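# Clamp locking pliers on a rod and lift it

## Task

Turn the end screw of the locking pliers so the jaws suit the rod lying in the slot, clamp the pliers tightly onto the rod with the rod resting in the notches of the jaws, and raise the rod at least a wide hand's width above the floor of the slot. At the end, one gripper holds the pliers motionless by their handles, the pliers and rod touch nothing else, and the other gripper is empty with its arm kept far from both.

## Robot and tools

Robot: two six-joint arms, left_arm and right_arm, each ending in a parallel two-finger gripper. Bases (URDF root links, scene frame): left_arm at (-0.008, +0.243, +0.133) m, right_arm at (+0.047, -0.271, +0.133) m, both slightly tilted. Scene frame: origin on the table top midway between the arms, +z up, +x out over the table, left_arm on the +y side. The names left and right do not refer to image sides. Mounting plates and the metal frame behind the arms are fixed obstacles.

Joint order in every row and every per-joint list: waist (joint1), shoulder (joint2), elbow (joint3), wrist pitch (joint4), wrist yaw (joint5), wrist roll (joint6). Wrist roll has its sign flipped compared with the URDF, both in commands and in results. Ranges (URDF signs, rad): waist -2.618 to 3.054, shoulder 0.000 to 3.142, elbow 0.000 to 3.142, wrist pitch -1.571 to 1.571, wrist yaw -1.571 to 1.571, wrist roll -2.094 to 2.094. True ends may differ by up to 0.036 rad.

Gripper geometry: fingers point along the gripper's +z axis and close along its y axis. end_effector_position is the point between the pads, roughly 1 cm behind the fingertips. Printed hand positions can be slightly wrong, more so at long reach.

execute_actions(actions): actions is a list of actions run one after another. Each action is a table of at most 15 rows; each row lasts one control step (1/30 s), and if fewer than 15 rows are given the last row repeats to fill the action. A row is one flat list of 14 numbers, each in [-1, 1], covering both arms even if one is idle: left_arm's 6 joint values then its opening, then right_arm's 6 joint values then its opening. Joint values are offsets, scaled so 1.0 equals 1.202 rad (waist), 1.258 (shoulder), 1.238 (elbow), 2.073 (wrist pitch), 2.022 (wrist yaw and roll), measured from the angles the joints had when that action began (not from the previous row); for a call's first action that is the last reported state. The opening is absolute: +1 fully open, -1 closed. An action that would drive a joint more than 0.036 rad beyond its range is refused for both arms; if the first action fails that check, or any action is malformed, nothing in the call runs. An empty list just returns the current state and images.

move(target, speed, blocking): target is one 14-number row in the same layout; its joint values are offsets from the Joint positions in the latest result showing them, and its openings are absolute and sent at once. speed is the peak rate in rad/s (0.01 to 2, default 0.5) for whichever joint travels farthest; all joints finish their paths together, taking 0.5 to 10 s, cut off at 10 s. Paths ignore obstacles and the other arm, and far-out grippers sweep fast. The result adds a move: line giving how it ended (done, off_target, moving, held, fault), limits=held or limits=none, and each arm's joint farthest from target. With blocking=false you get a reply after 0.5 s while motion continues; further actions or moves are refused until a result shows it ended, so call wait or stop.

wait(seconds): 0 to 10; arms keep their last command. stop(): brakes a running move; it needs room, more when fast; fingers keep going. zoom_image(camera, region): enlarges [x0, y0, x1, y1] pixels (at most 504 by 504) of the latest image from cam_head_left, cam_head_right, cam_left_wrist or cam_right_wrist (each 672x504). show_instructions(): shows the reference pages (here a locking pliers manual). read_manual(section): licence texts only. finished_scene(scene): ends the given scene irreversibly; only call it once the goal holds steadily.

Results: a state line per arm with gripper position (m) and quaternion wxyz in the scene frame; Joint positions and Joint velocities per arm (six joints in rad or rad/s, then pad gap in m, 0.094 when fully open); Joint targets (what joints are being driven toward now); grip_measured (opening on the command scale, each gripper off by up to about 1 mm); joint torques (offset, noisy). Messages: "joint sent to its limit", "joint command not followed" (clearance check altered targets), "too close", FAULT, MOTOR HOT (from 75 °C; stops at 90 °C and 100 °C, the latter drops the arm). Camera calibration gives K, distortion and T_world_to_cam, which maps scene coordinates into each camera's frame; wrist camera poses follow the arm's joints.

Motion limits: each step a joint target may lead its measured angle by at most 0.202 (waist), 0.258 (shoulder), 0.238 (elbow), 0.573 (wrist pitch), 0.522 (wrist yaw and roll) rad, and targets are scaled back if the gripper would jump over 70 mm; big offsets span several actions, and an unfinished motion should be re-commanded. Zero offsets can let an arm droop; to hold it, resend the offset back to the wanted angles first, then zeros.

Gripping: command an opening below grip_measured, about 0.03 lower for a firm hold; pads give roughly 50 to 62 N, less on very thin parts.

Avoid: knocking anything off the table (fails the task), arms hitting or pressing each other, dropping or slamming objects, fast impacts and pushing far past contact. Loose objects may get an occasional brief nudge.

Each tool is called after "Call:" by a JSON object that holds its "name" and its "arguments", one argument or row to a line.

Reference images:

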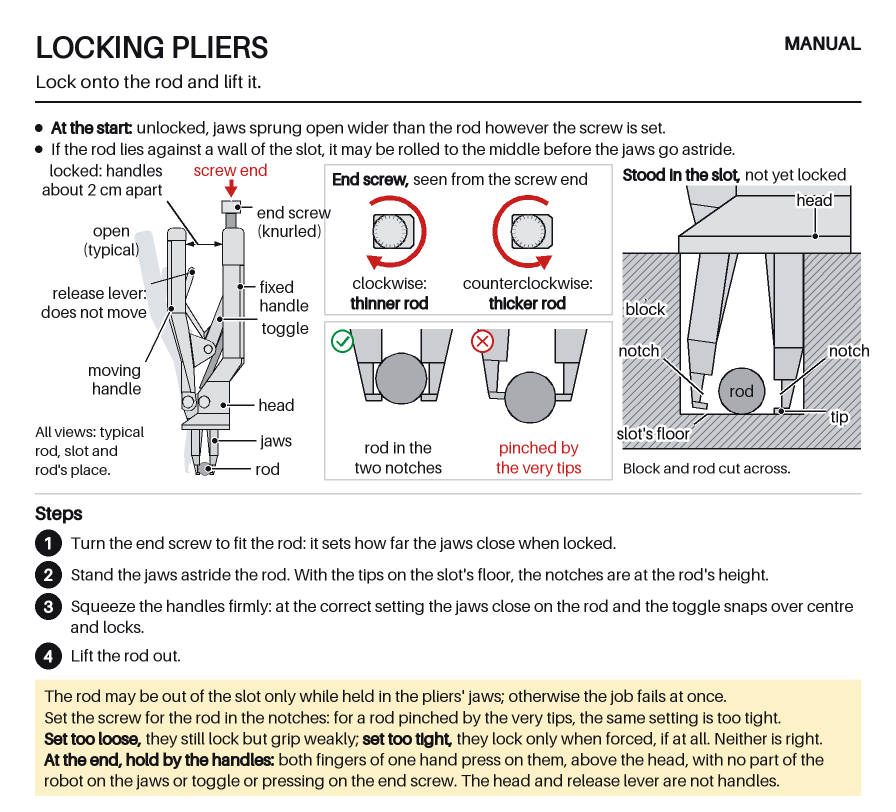

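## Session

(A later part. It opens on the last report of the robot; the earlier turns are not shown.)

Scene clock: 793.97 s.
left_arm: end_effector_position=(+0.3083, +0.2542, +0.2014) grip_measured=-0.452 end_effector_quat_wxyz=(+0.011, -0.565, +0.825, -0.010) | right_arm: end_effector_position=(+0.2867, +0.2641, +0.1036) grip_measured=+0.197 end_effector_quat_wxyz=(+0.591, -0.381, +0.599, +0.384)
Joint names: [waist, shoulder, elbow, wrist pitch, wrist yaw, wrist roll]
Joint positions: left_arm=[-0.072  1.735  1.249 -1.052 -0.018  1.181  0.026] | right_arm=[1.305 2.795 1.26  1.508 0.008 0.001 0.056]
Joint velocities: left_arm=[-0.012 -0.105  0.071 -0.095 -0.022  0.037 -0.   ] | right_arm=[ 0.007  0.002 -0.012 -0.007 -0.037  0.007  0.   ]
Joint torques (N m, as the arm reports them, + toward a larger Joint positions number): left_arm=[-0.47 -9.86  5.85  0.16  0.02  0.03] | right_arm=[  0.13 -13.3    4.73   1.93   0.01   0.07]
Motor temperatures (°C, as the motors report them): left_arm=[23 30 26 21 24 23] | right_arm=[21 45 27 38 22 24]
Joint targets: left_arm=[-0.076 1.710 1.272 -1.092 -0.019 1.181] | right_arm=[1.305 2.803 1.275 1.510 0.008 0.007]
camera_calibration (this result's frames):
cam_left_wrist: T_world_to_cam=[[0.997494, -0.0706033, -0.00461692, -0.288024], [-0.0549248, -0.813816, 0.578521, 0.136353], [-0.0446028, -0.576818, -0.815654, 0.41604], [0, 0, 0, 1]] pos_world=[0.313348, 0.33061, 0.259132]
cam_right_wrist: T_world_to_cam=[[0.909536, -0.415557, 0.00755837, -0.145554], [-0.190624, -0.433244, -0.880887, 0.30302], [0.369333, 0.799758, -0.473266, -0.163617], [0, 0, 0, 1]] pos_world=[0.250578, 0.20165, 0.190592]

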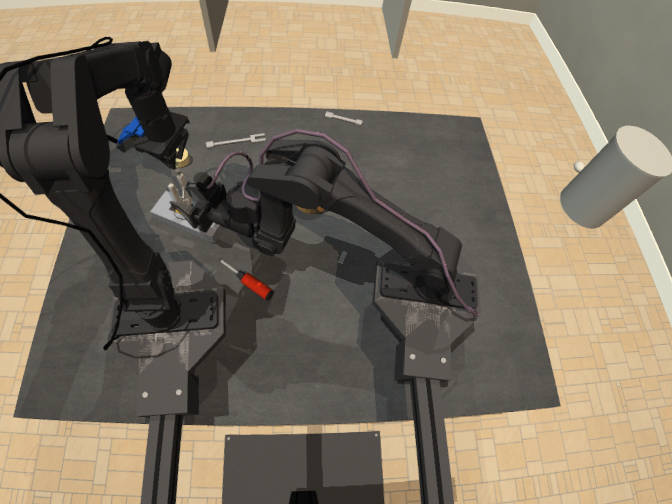

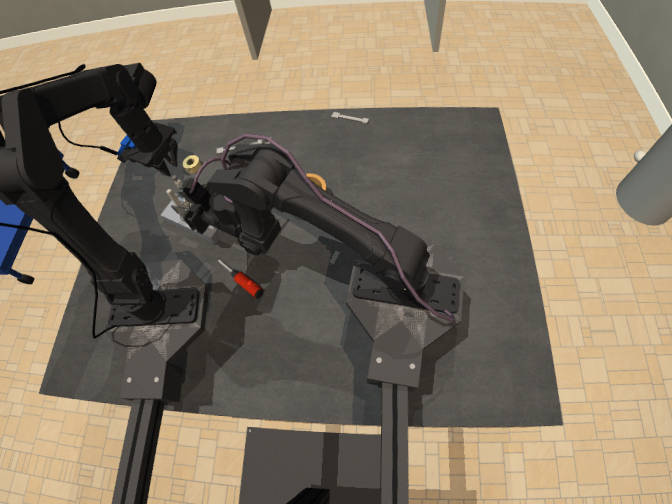

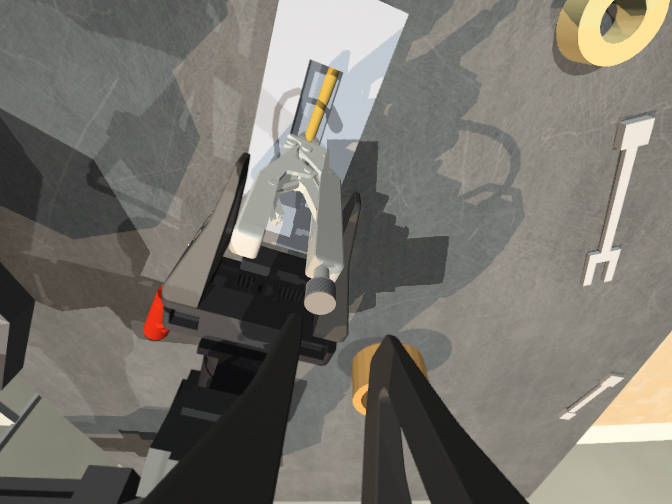

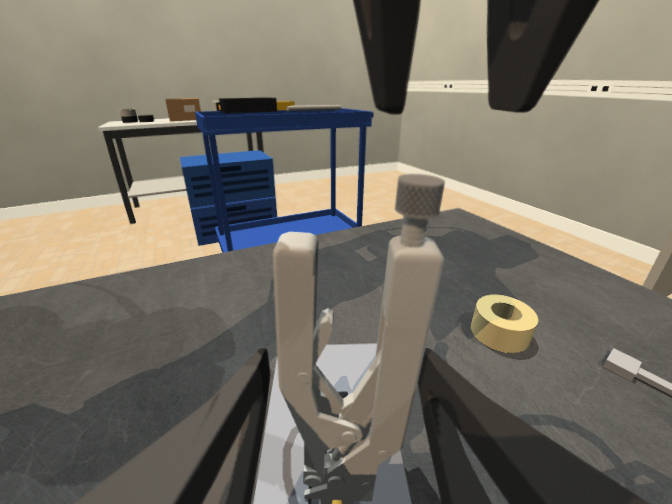

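Call:
{"name": "move", "arguments": {
  "target": [0.316,0.176,0.11,0.04,0.01,-0.307,-0.45, 0,-0.0954,-0.0606,-0.0367,0,0.006,0.20],
  "speed": 0.6
}}

Scene clock: 812.83 s.
left_arm: end_effector_position=(+0.3179, +0.3808, +0.1563) grip_measured=-0.452 end_effector_quat_wxyz=(-0.010, -0.463, +0.886, -0.009) | right_arm: end_effector_position=(+0.2875, +0.2649, +0.1351) grip_measured=+0.198 end_effector_quat_wxyz=(+0.593, -0.380, +0.597, +0.384)
Joint names: [waist, shoulder, elbow, wrist pitch, wrist yaw, wrist roll]
Joint positions: left_arm=[ 0.307  1.954  1.358 -0.982  0.     0.566  0.026] | right_arm=[1.305 2.688 1.205 1.462 0.008 0.003 0.056]
Joint velocities: left_arm=[-0.012  0.007 -0.002  0.022 -0.022  0.007  0.   ] | right_arm=[-0.017 -0.007 -0.002  0.037 -0.022 -0.081  0.   ]
Joint torques (N m, as the arm reports them, + toward a larger Joint positions number): left_arm=[-0.04 -9.92  6.31  0.42  0.06 -0.01] | right_arm=[  0.08 -14.97   2.09   1.58   0.01   0.12]
Motor temperatures (°C, as the motors report them): left_arm=[23 31 27 21 24 23] | right_arm=[21 46 27 38 22 24]
Joint targets: left_arm=[0.308 1.956 1.385 -0.969 0.002 0.561] | right_arm=[1.305 2.675 1.185 1.432 0.008 0.013]
move: off_target (left_arm, right_arm); limits=none; left_arm: farthest joint: the elbow, 0.027 radians from its target (0.134 radians at the start); right_arm: farthest joint: the wrist pitch, 0.030 radians from its target (0.076 radians at the start)
camera_calibration (this result's frames):
cam_left_wrist: T_world_to_cam=[[0.952217, -0.303341, -0.035584, -0.18103], [-0.222855, -0.769737, 0.598198, 0.299498], [-0.208848, -0.561684, -0.800558, 0.496812], [0, 0, 0, 1]] pos_world=[0.342883, 0.454672, 0.212126]
cam_right_wrist: T_world_to_cam=[[0.909474, -0.415655, 0.00941763, -0.14632], [-0.18678, -0.428711, -0.883923, 0.329368], [0.371444, 0.802146, -0.467537, -0.15161], [0, 0, 0, 1]] pos_world=[0.250908, 0.201999, 0.221631]

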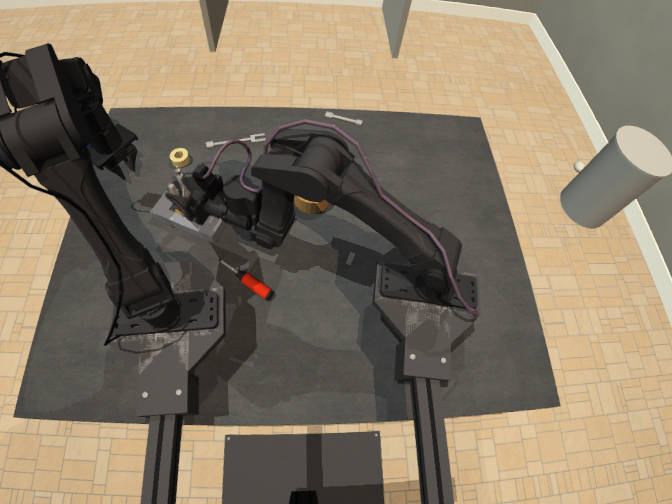

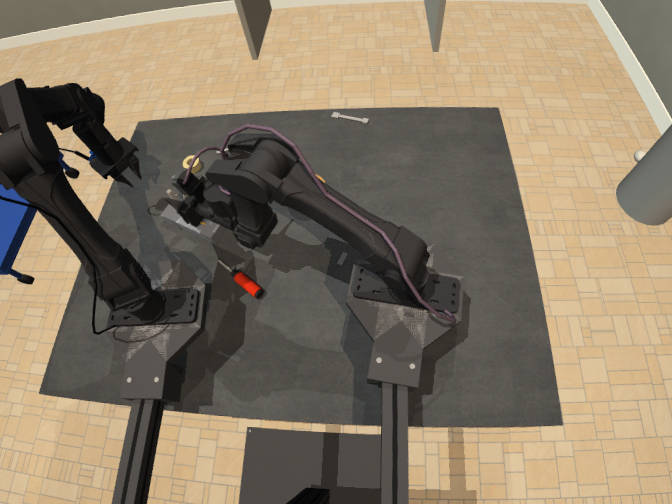

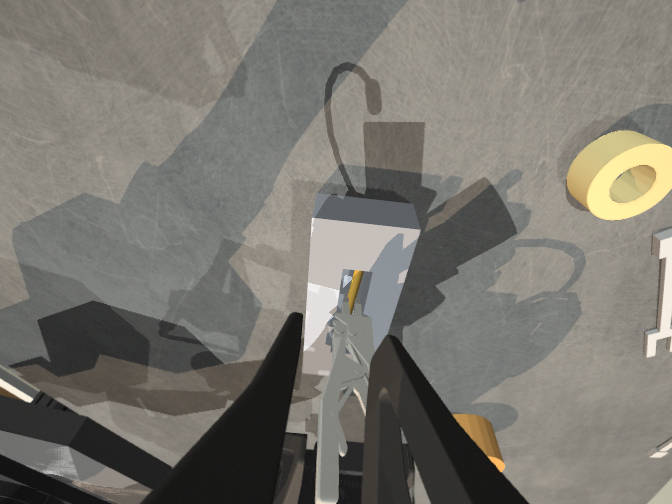

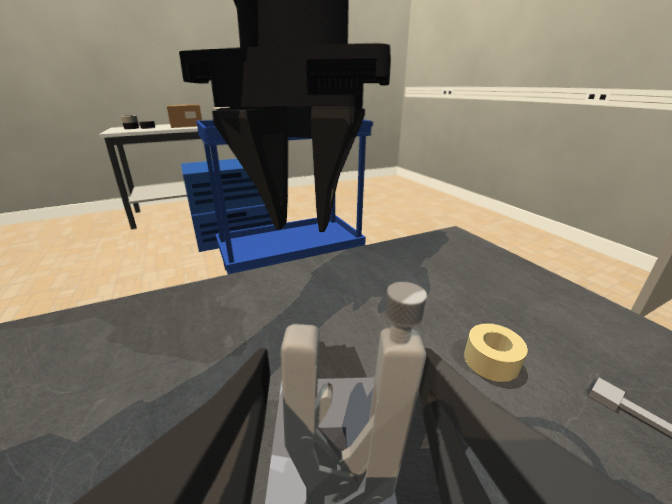

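Call:
{"name": "execute_actions", "arguments": {
  "actions": [
    [[0,0.002,0.02,0.005,0,0,-0.2, 0,-0.008,-0.008,-0.020,0.006,0.004,0.19],[0,0.002,0.02,0.005,0,0,0.1, 0,-0.008,-0.008,-0.024,0.008,0.004,0.17],[0,0.002,0.02,0.005,0,0,0.4, 0,-0.008,-0.008,-0.027,0.010,0.004,0.15],[0,0.002,0.02,0.005,0,0,0.7, 0,-0.008,-0.008,-0.027,0.010,0.004,0.13],[0,0.002,0.02,0.005,0,0,1.0, 0,-0.008,-0.008,-0.027,0.010,0.004,0.11],[0,0.002,0.02,0.005,0,0,1.0, 0,-0.008,-0.008,-0.027,0.010,0.004,0.09],[0,0.002,0.02,0.005,0,0,1.0, 0,-0.008,-0.008,-0.027,0.010,0.004,0.07],[0,0.002,0.02,0.005,0,0,1.0, 0,-0.008,-0.008,-0.027,0.010,0.004,0.05],[0,0.002,0.02,0.005,0,0,1.0, 0,-0.008,-0.008,-0.027,0.010,0.004,0.03],[0,0.002,0.02,0.005,0,0,1.0, 0,-0.008,-0.008,-0.027,0.010,0.004,0.01],[0,0.002,0.02,0.005,0,0,1.0, 0,-0.008,-0.008,-0.027,0.010,0.004,-0.01],[0,0.002,0.02,0.005,0,0,1.0, 0,-0.008,-0.008,-0.027,0.010,0.004,-0.03],[0,0.002,0.02,0.005,0,0,1.0, 0,-0.008,-0.008,-0.027,0.010,0.004,-0.05],[0,0.002,0.02,0.005,0,0,1.0, 0,-0.008,-0.008,-0.027,0.010,0.004,-0.07],[0,0.002,0.02,0.005,0,0,1.0, 0,-0.008,-0.008,-0.027,0.010,0.004,-0.09]]
  ]
}}

Scene clock: 822.70 s.
left_arm: end_effector_position=(+0.3179, +0.3808, +0.1563) grip_measured=+1.000 end_effector_quat_wxyz=(-0.010, -0.463, +0.886, -0.009) | right_arm: end_effector_position=(+0.2889, +0.2642, +0.1291) grip_measured=-0.066 end_effector_quat_wxyz=(+0.588, -0.382, +0.605, +0.377)
Joint names: [waist, shoulder, elbow, wrist pitch, wrist yaw, wrist roll]
Joint positions: left_arm=[ 0.307  1.954  1.358 -0.982  0.     0.565  0.094] | right_arm=[1.305 2.688 1.205 1.438 0.017 0.003 0.044]
Joint velocities: left_arm=[-0.007 -0.002 -0.002 -0.066 -0.051 -0.022  0.   ] | right_arm=[ 0.002 -0.012 -0.002  0.007 -0.066  0.022 -0.011]
Joint torques (N m, as the arm reports them, + toward a larger Joint positions number): left_arm=[-0.19 -9.9   6.14  0.39  0.03  0.03] | right_arm=[  0.17 -14.68   3.07   1.59   0.13   0.1 ]
Motor temperatures (°C, as the motors report them): left_arm=[23 31 28 21 24 23] | right_arm=[21 47 26 37 22 24]
Joint targets: left_arm=[0.307 1.956 1.383 -0.972 0.000 0.566] | right_arm=[1.305 2.678 1.196 1.406 0.028 0.011]
camera_calibration (this result's frames):
cam_left_wrist: T_world_to_cam=[[0.951986, -0.304067, -0.0355637, -0.180683], [-0.223454, -0.769563, 0.598199, 0.299622], [-0.209261, -0.561531, -0.800558, 0.496884], [0, 0, 0, 1]] pos_world=[0.342938, 0.454653, 0.212126]
cam_right_wrist: T_world_to_cam=[[0.905831, -0.423525, 0.00981804, -0.144753], [-0.199247, -0.44637, -0.872384, 0.330795], [0.373859, 0.788277, -0.488722, -0.148638], [0, 0, 0, 1]] pos_world=[0.252601, 0.203518, 0.217359]

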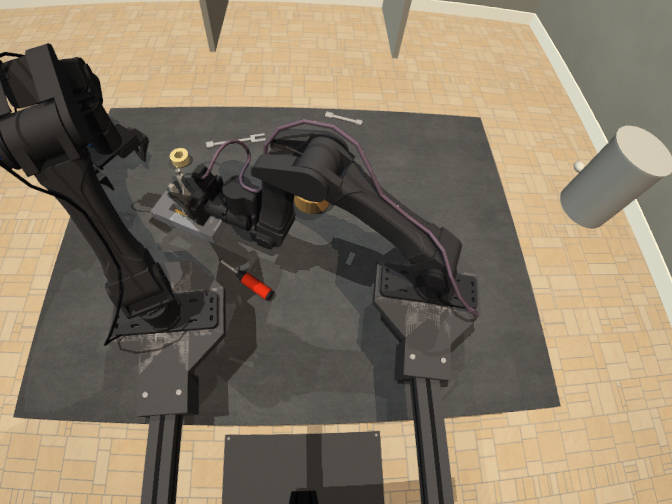

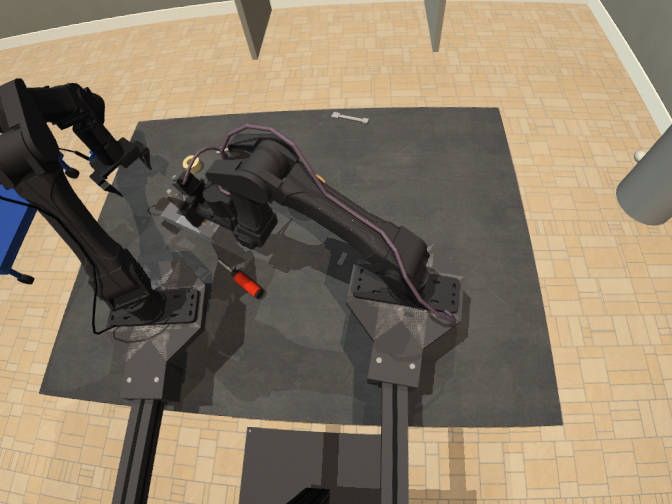

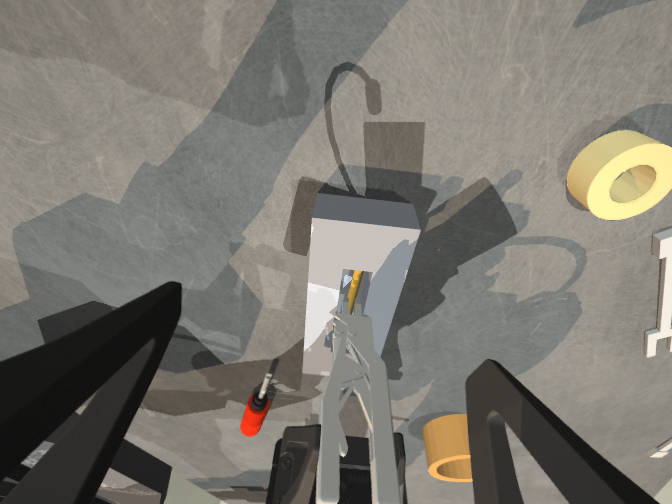

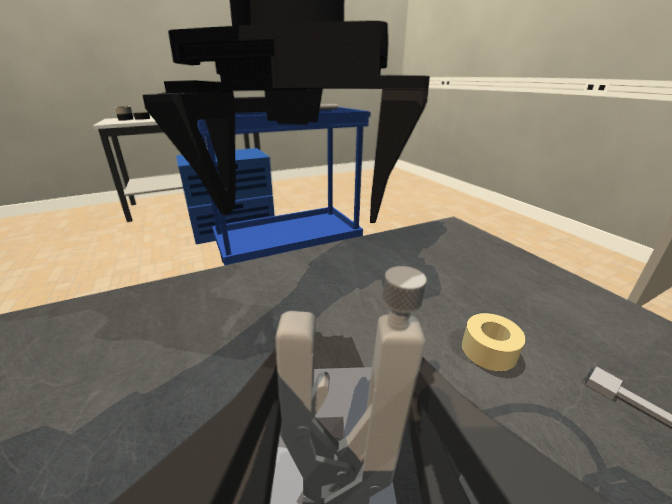

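Call:
{"name": "move", "arguments": {
  "target": [0,0.002,0.02,0.005,0,0,1.0, 0,-0.225,-0.082,-0.0646,0,0.002,-0.10],
  "speed": 0.25
}}

Scene clock: 834.60 s.
left_arm: end_effector_position=(+0.3179, +0.3808, +0.1563) grip_measured=+1.000 end_effector_quat_wxyz=(-0.010, -0.463, +0.886, -0.009) | right_arm: end_effector_position=(+0.2895, +0.2636, +0.2053) grip_measured=-0.068 end_effector_quat_wxyz=(+0.591, -0.380, +0.603, +0.379)
Joint names: [waist, shoulder, elbow, wrist pitch, wrist yaw, wrist roll]
Joint positions: left_arm=[ 0.307  1.954  1.358 -0.982  0.     0.565  0.094] | right_arm=[1.305 2.43  1.114 1.28  0.017 0.003 0.044]
Joint velocities: left_arm=[ 0.012  0.002 -0.002 -0.007  0.037  0.022  0.   ] | right_arm=[ 0.007 -0.007  0.012  0.037 -0.037 -0.022  0.   ]
Joint torques (N m, as the arm reports them, + toward a larger Joint positions number): left_arm=[-0.19 -9.9   6.14  0.39  0.03  0.02] | right_arm=[  0.12 -15.43   3.89   2.15   0.     0.04]
Motor temperatures (°C, as the motors report them): left_arm=[23 32 28 21 24 23] | right_arm=[21 47 26 37 22 24]
Joint targets: left_arm=[0.307 1.956 1.383 -0.972 0.000 0.565] | right_arm=[1.305 2.405 1.104 1.304 0.017 0.007]
move: off_target (left_arm, right_arm); limits=none; left_arm: farthest joint: the elbow, 0.025 radians from its target (0.025 radians at the start); right_arm: farthest joint: the shoulder, 0.025 radians from its target (0.283 radians at the start)
camera_calibration (this result's frames):
cam_left_wrist: T_world_to_cam=[[0.951986, -0.304067, -0.0355637, -0.180683], [-0.223454, -0.769563, 0.598199, 0.299622], [-0.209261, -0.561531, -0.800558, 0.496884], [0, 0, 0, 1]] pos_world=[0.342938, 0.454653, 0.212126]
cam_right_wrist: T_world_to_cam=[[0.905748, -0.423707, 0.00965699, -0.146193], [-0.195745, -0.438432, -0.87719, 0.395048], [0.375905, 0.792622, -0.480047, -0.11471], [0, 0, 0, 1]] pos_world=[0.252863, 0.20218, 0.292877]

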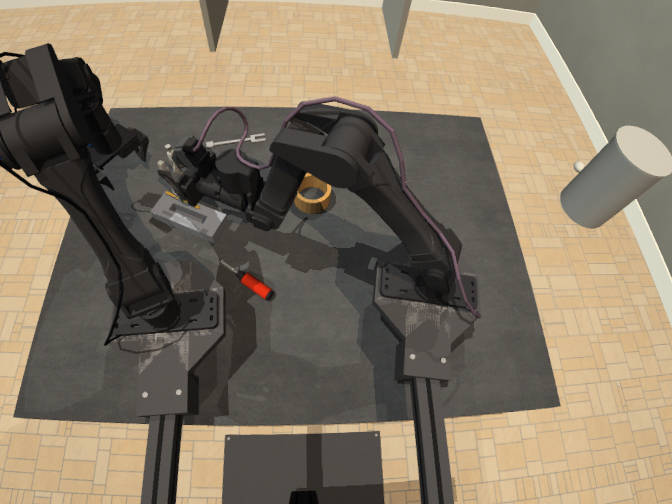

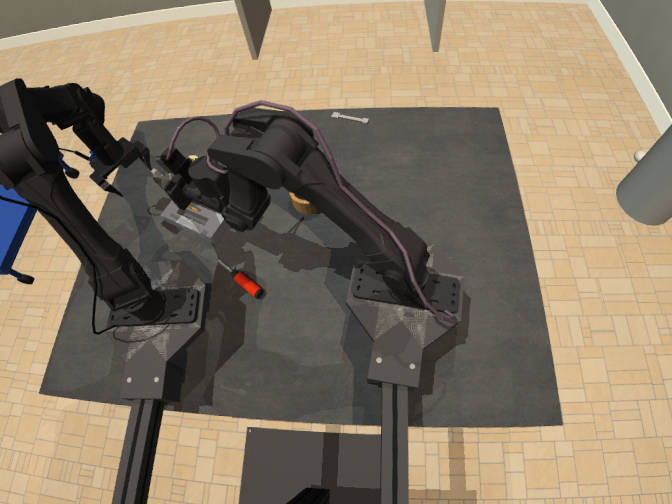

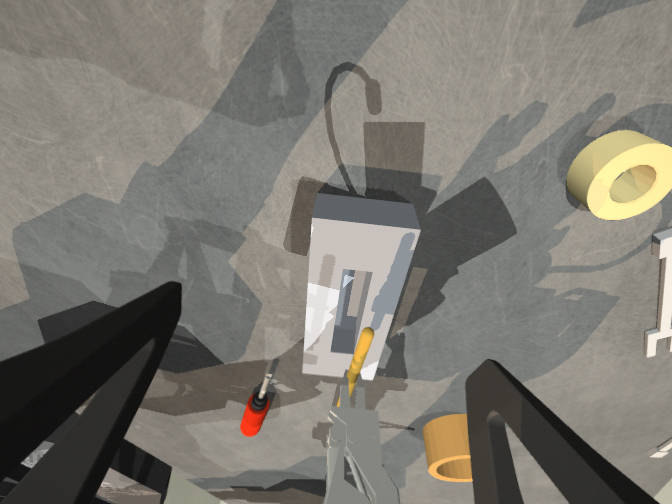

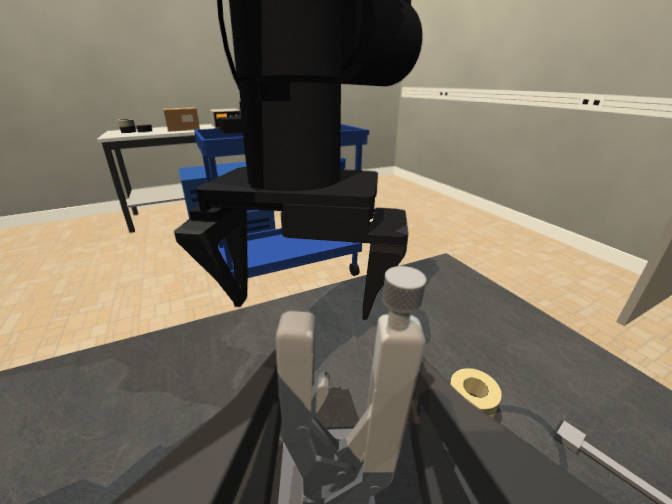

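Call:
{"name": "zoom_image", "arguments": {
  "camera": "cam_left_wrist",
  "region": [320, 345, 390, 415]
}}

Region (320, 345, 390, 415) of cam_left_wrist's 672x504 image, scaled by 7.200, with more detail than that image has.

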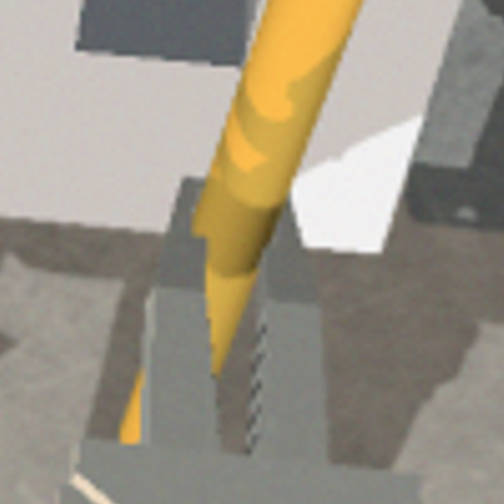

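Call:
{"name": "move", "arguments": {
  "target": [0.45,-0.33,-0.25,0,0,0,1.0, -0.208,-0.278,-0.174,-0.048,0,0.002,-0.10],
  "speed": 0.5
}}

Scene clock: 844.83 s.
left_arm: end_effector_position=(+0.1598, +0.4705, +0.1960) grip_measured=+1.000 end_effector_quat_wxyz=(+0.032, -0.681, +0.731, -0.002) | right_arm: end_effector_position=(+0.3884, +0.1551, +0.2722) grip_measured=-0.068 end_effector_quat_wxyz=(+0.630, -0.303, +0.648, +0.304)
Joint names: [waist, shoulder, elbow, wrist pitch, wrist yaw, wrist roll]
Joint positions: left_arm=[ 0.843  1.563  1.057 -0.983  0.005  0.565  0.094] | right_arm=[1.058 2.105 0.908 1.158 0.016 0.003 0.044]
Joint velocities: left_arm=[ 0.007 -0.017 -0.002  0.037 -0.051  0.022  0.   ] | right_arm=[ 0.017  0.012  0.007 -0.022 -0.022 -0.037  0.001]
Joint torques (N m, as the arm reports them, + toward a larger Joint positions number): left_arm=[ 0.27 -8.81  4.06  0.47 -0.02  0.02] | right_arm=[ -0.1  -13.46   4.61   2.15   0.     0.03]
Motor temperatures (°C, as the motors report them): left_arm=[23 32 28 21 24 23] | right_arm=[21 48 26 38 22 24]
Joint targets: left_arm=[0.847 1.538 1.049 -0.982 -0.000 0.565] | right_arm=[1.056 2.080 0.899 1.181 0.017 0.007]
move: off_target (left_arm, right_arm); limits=none; left_arm: farthest joint: the shoulder, 0.025 radians from its target (0.415 radians at the start); right_arm: farthest joint: the shoulder, 0.025 radians from its target (0.349 radians at the start)
camera_calibration (this result's frames):
cam_left_wrist: T_world_to_cam=[[0.973634, 0.227005, 0.0225039, -0.266225], [0.176901, -0.813637, 0.553806, 0.275046], [0.144027, -0.535223, -0.832342, 0.483335], [0, 0, 0, 1]] pos_world=[0.140936, 0.542914, 0.255968]
cam_right_wrist: T_world_to_cam=[[0.775156, -0.631749, 0.00515271, -0.198197], [-0.303899, -0.38001, -0.873635, 0.457486], [0.553876, 0.675638, -0.486554, -0.0829729], [0, 0, 0, 1]] pos_world=[0.33862, 0.104698, 0.360326]

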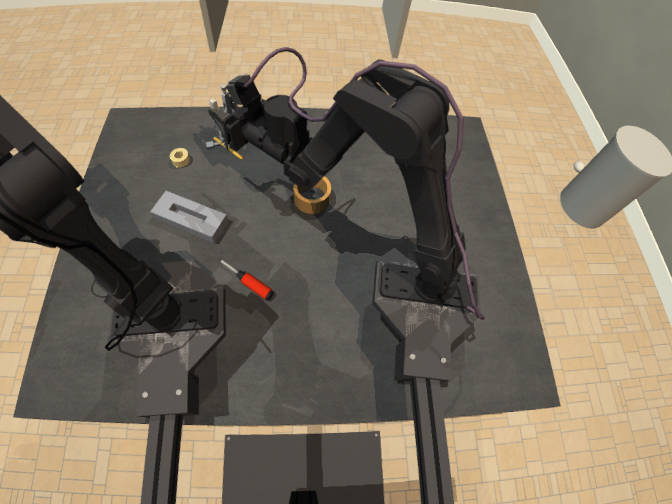

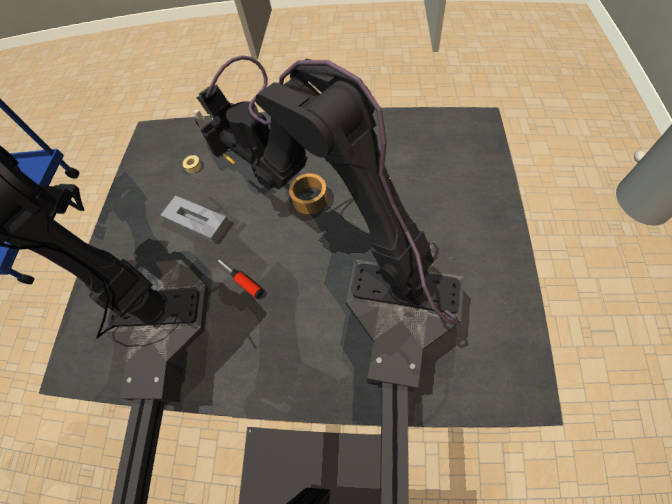

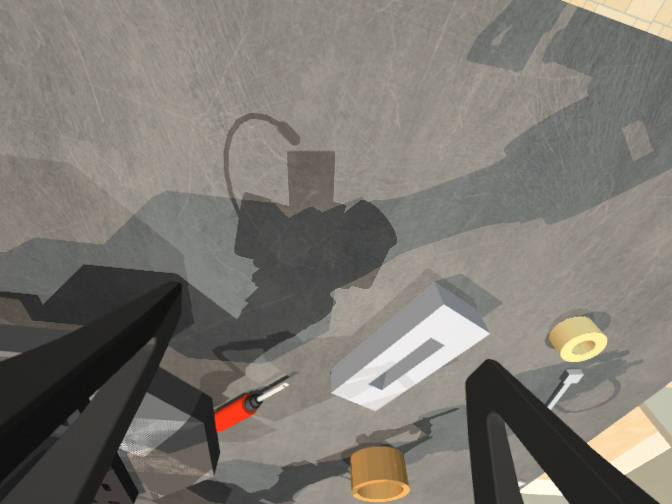

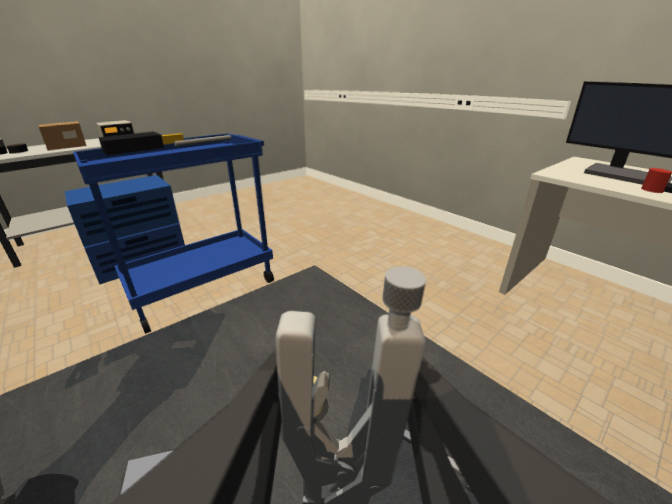

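Rod lifted ~143 mm, held by both handles, left arm clear. Ending scene 1.

Call:
{"name": "finished_scene", "arguments": {
  "scene": 1
}}

The scene is finished: the task was done.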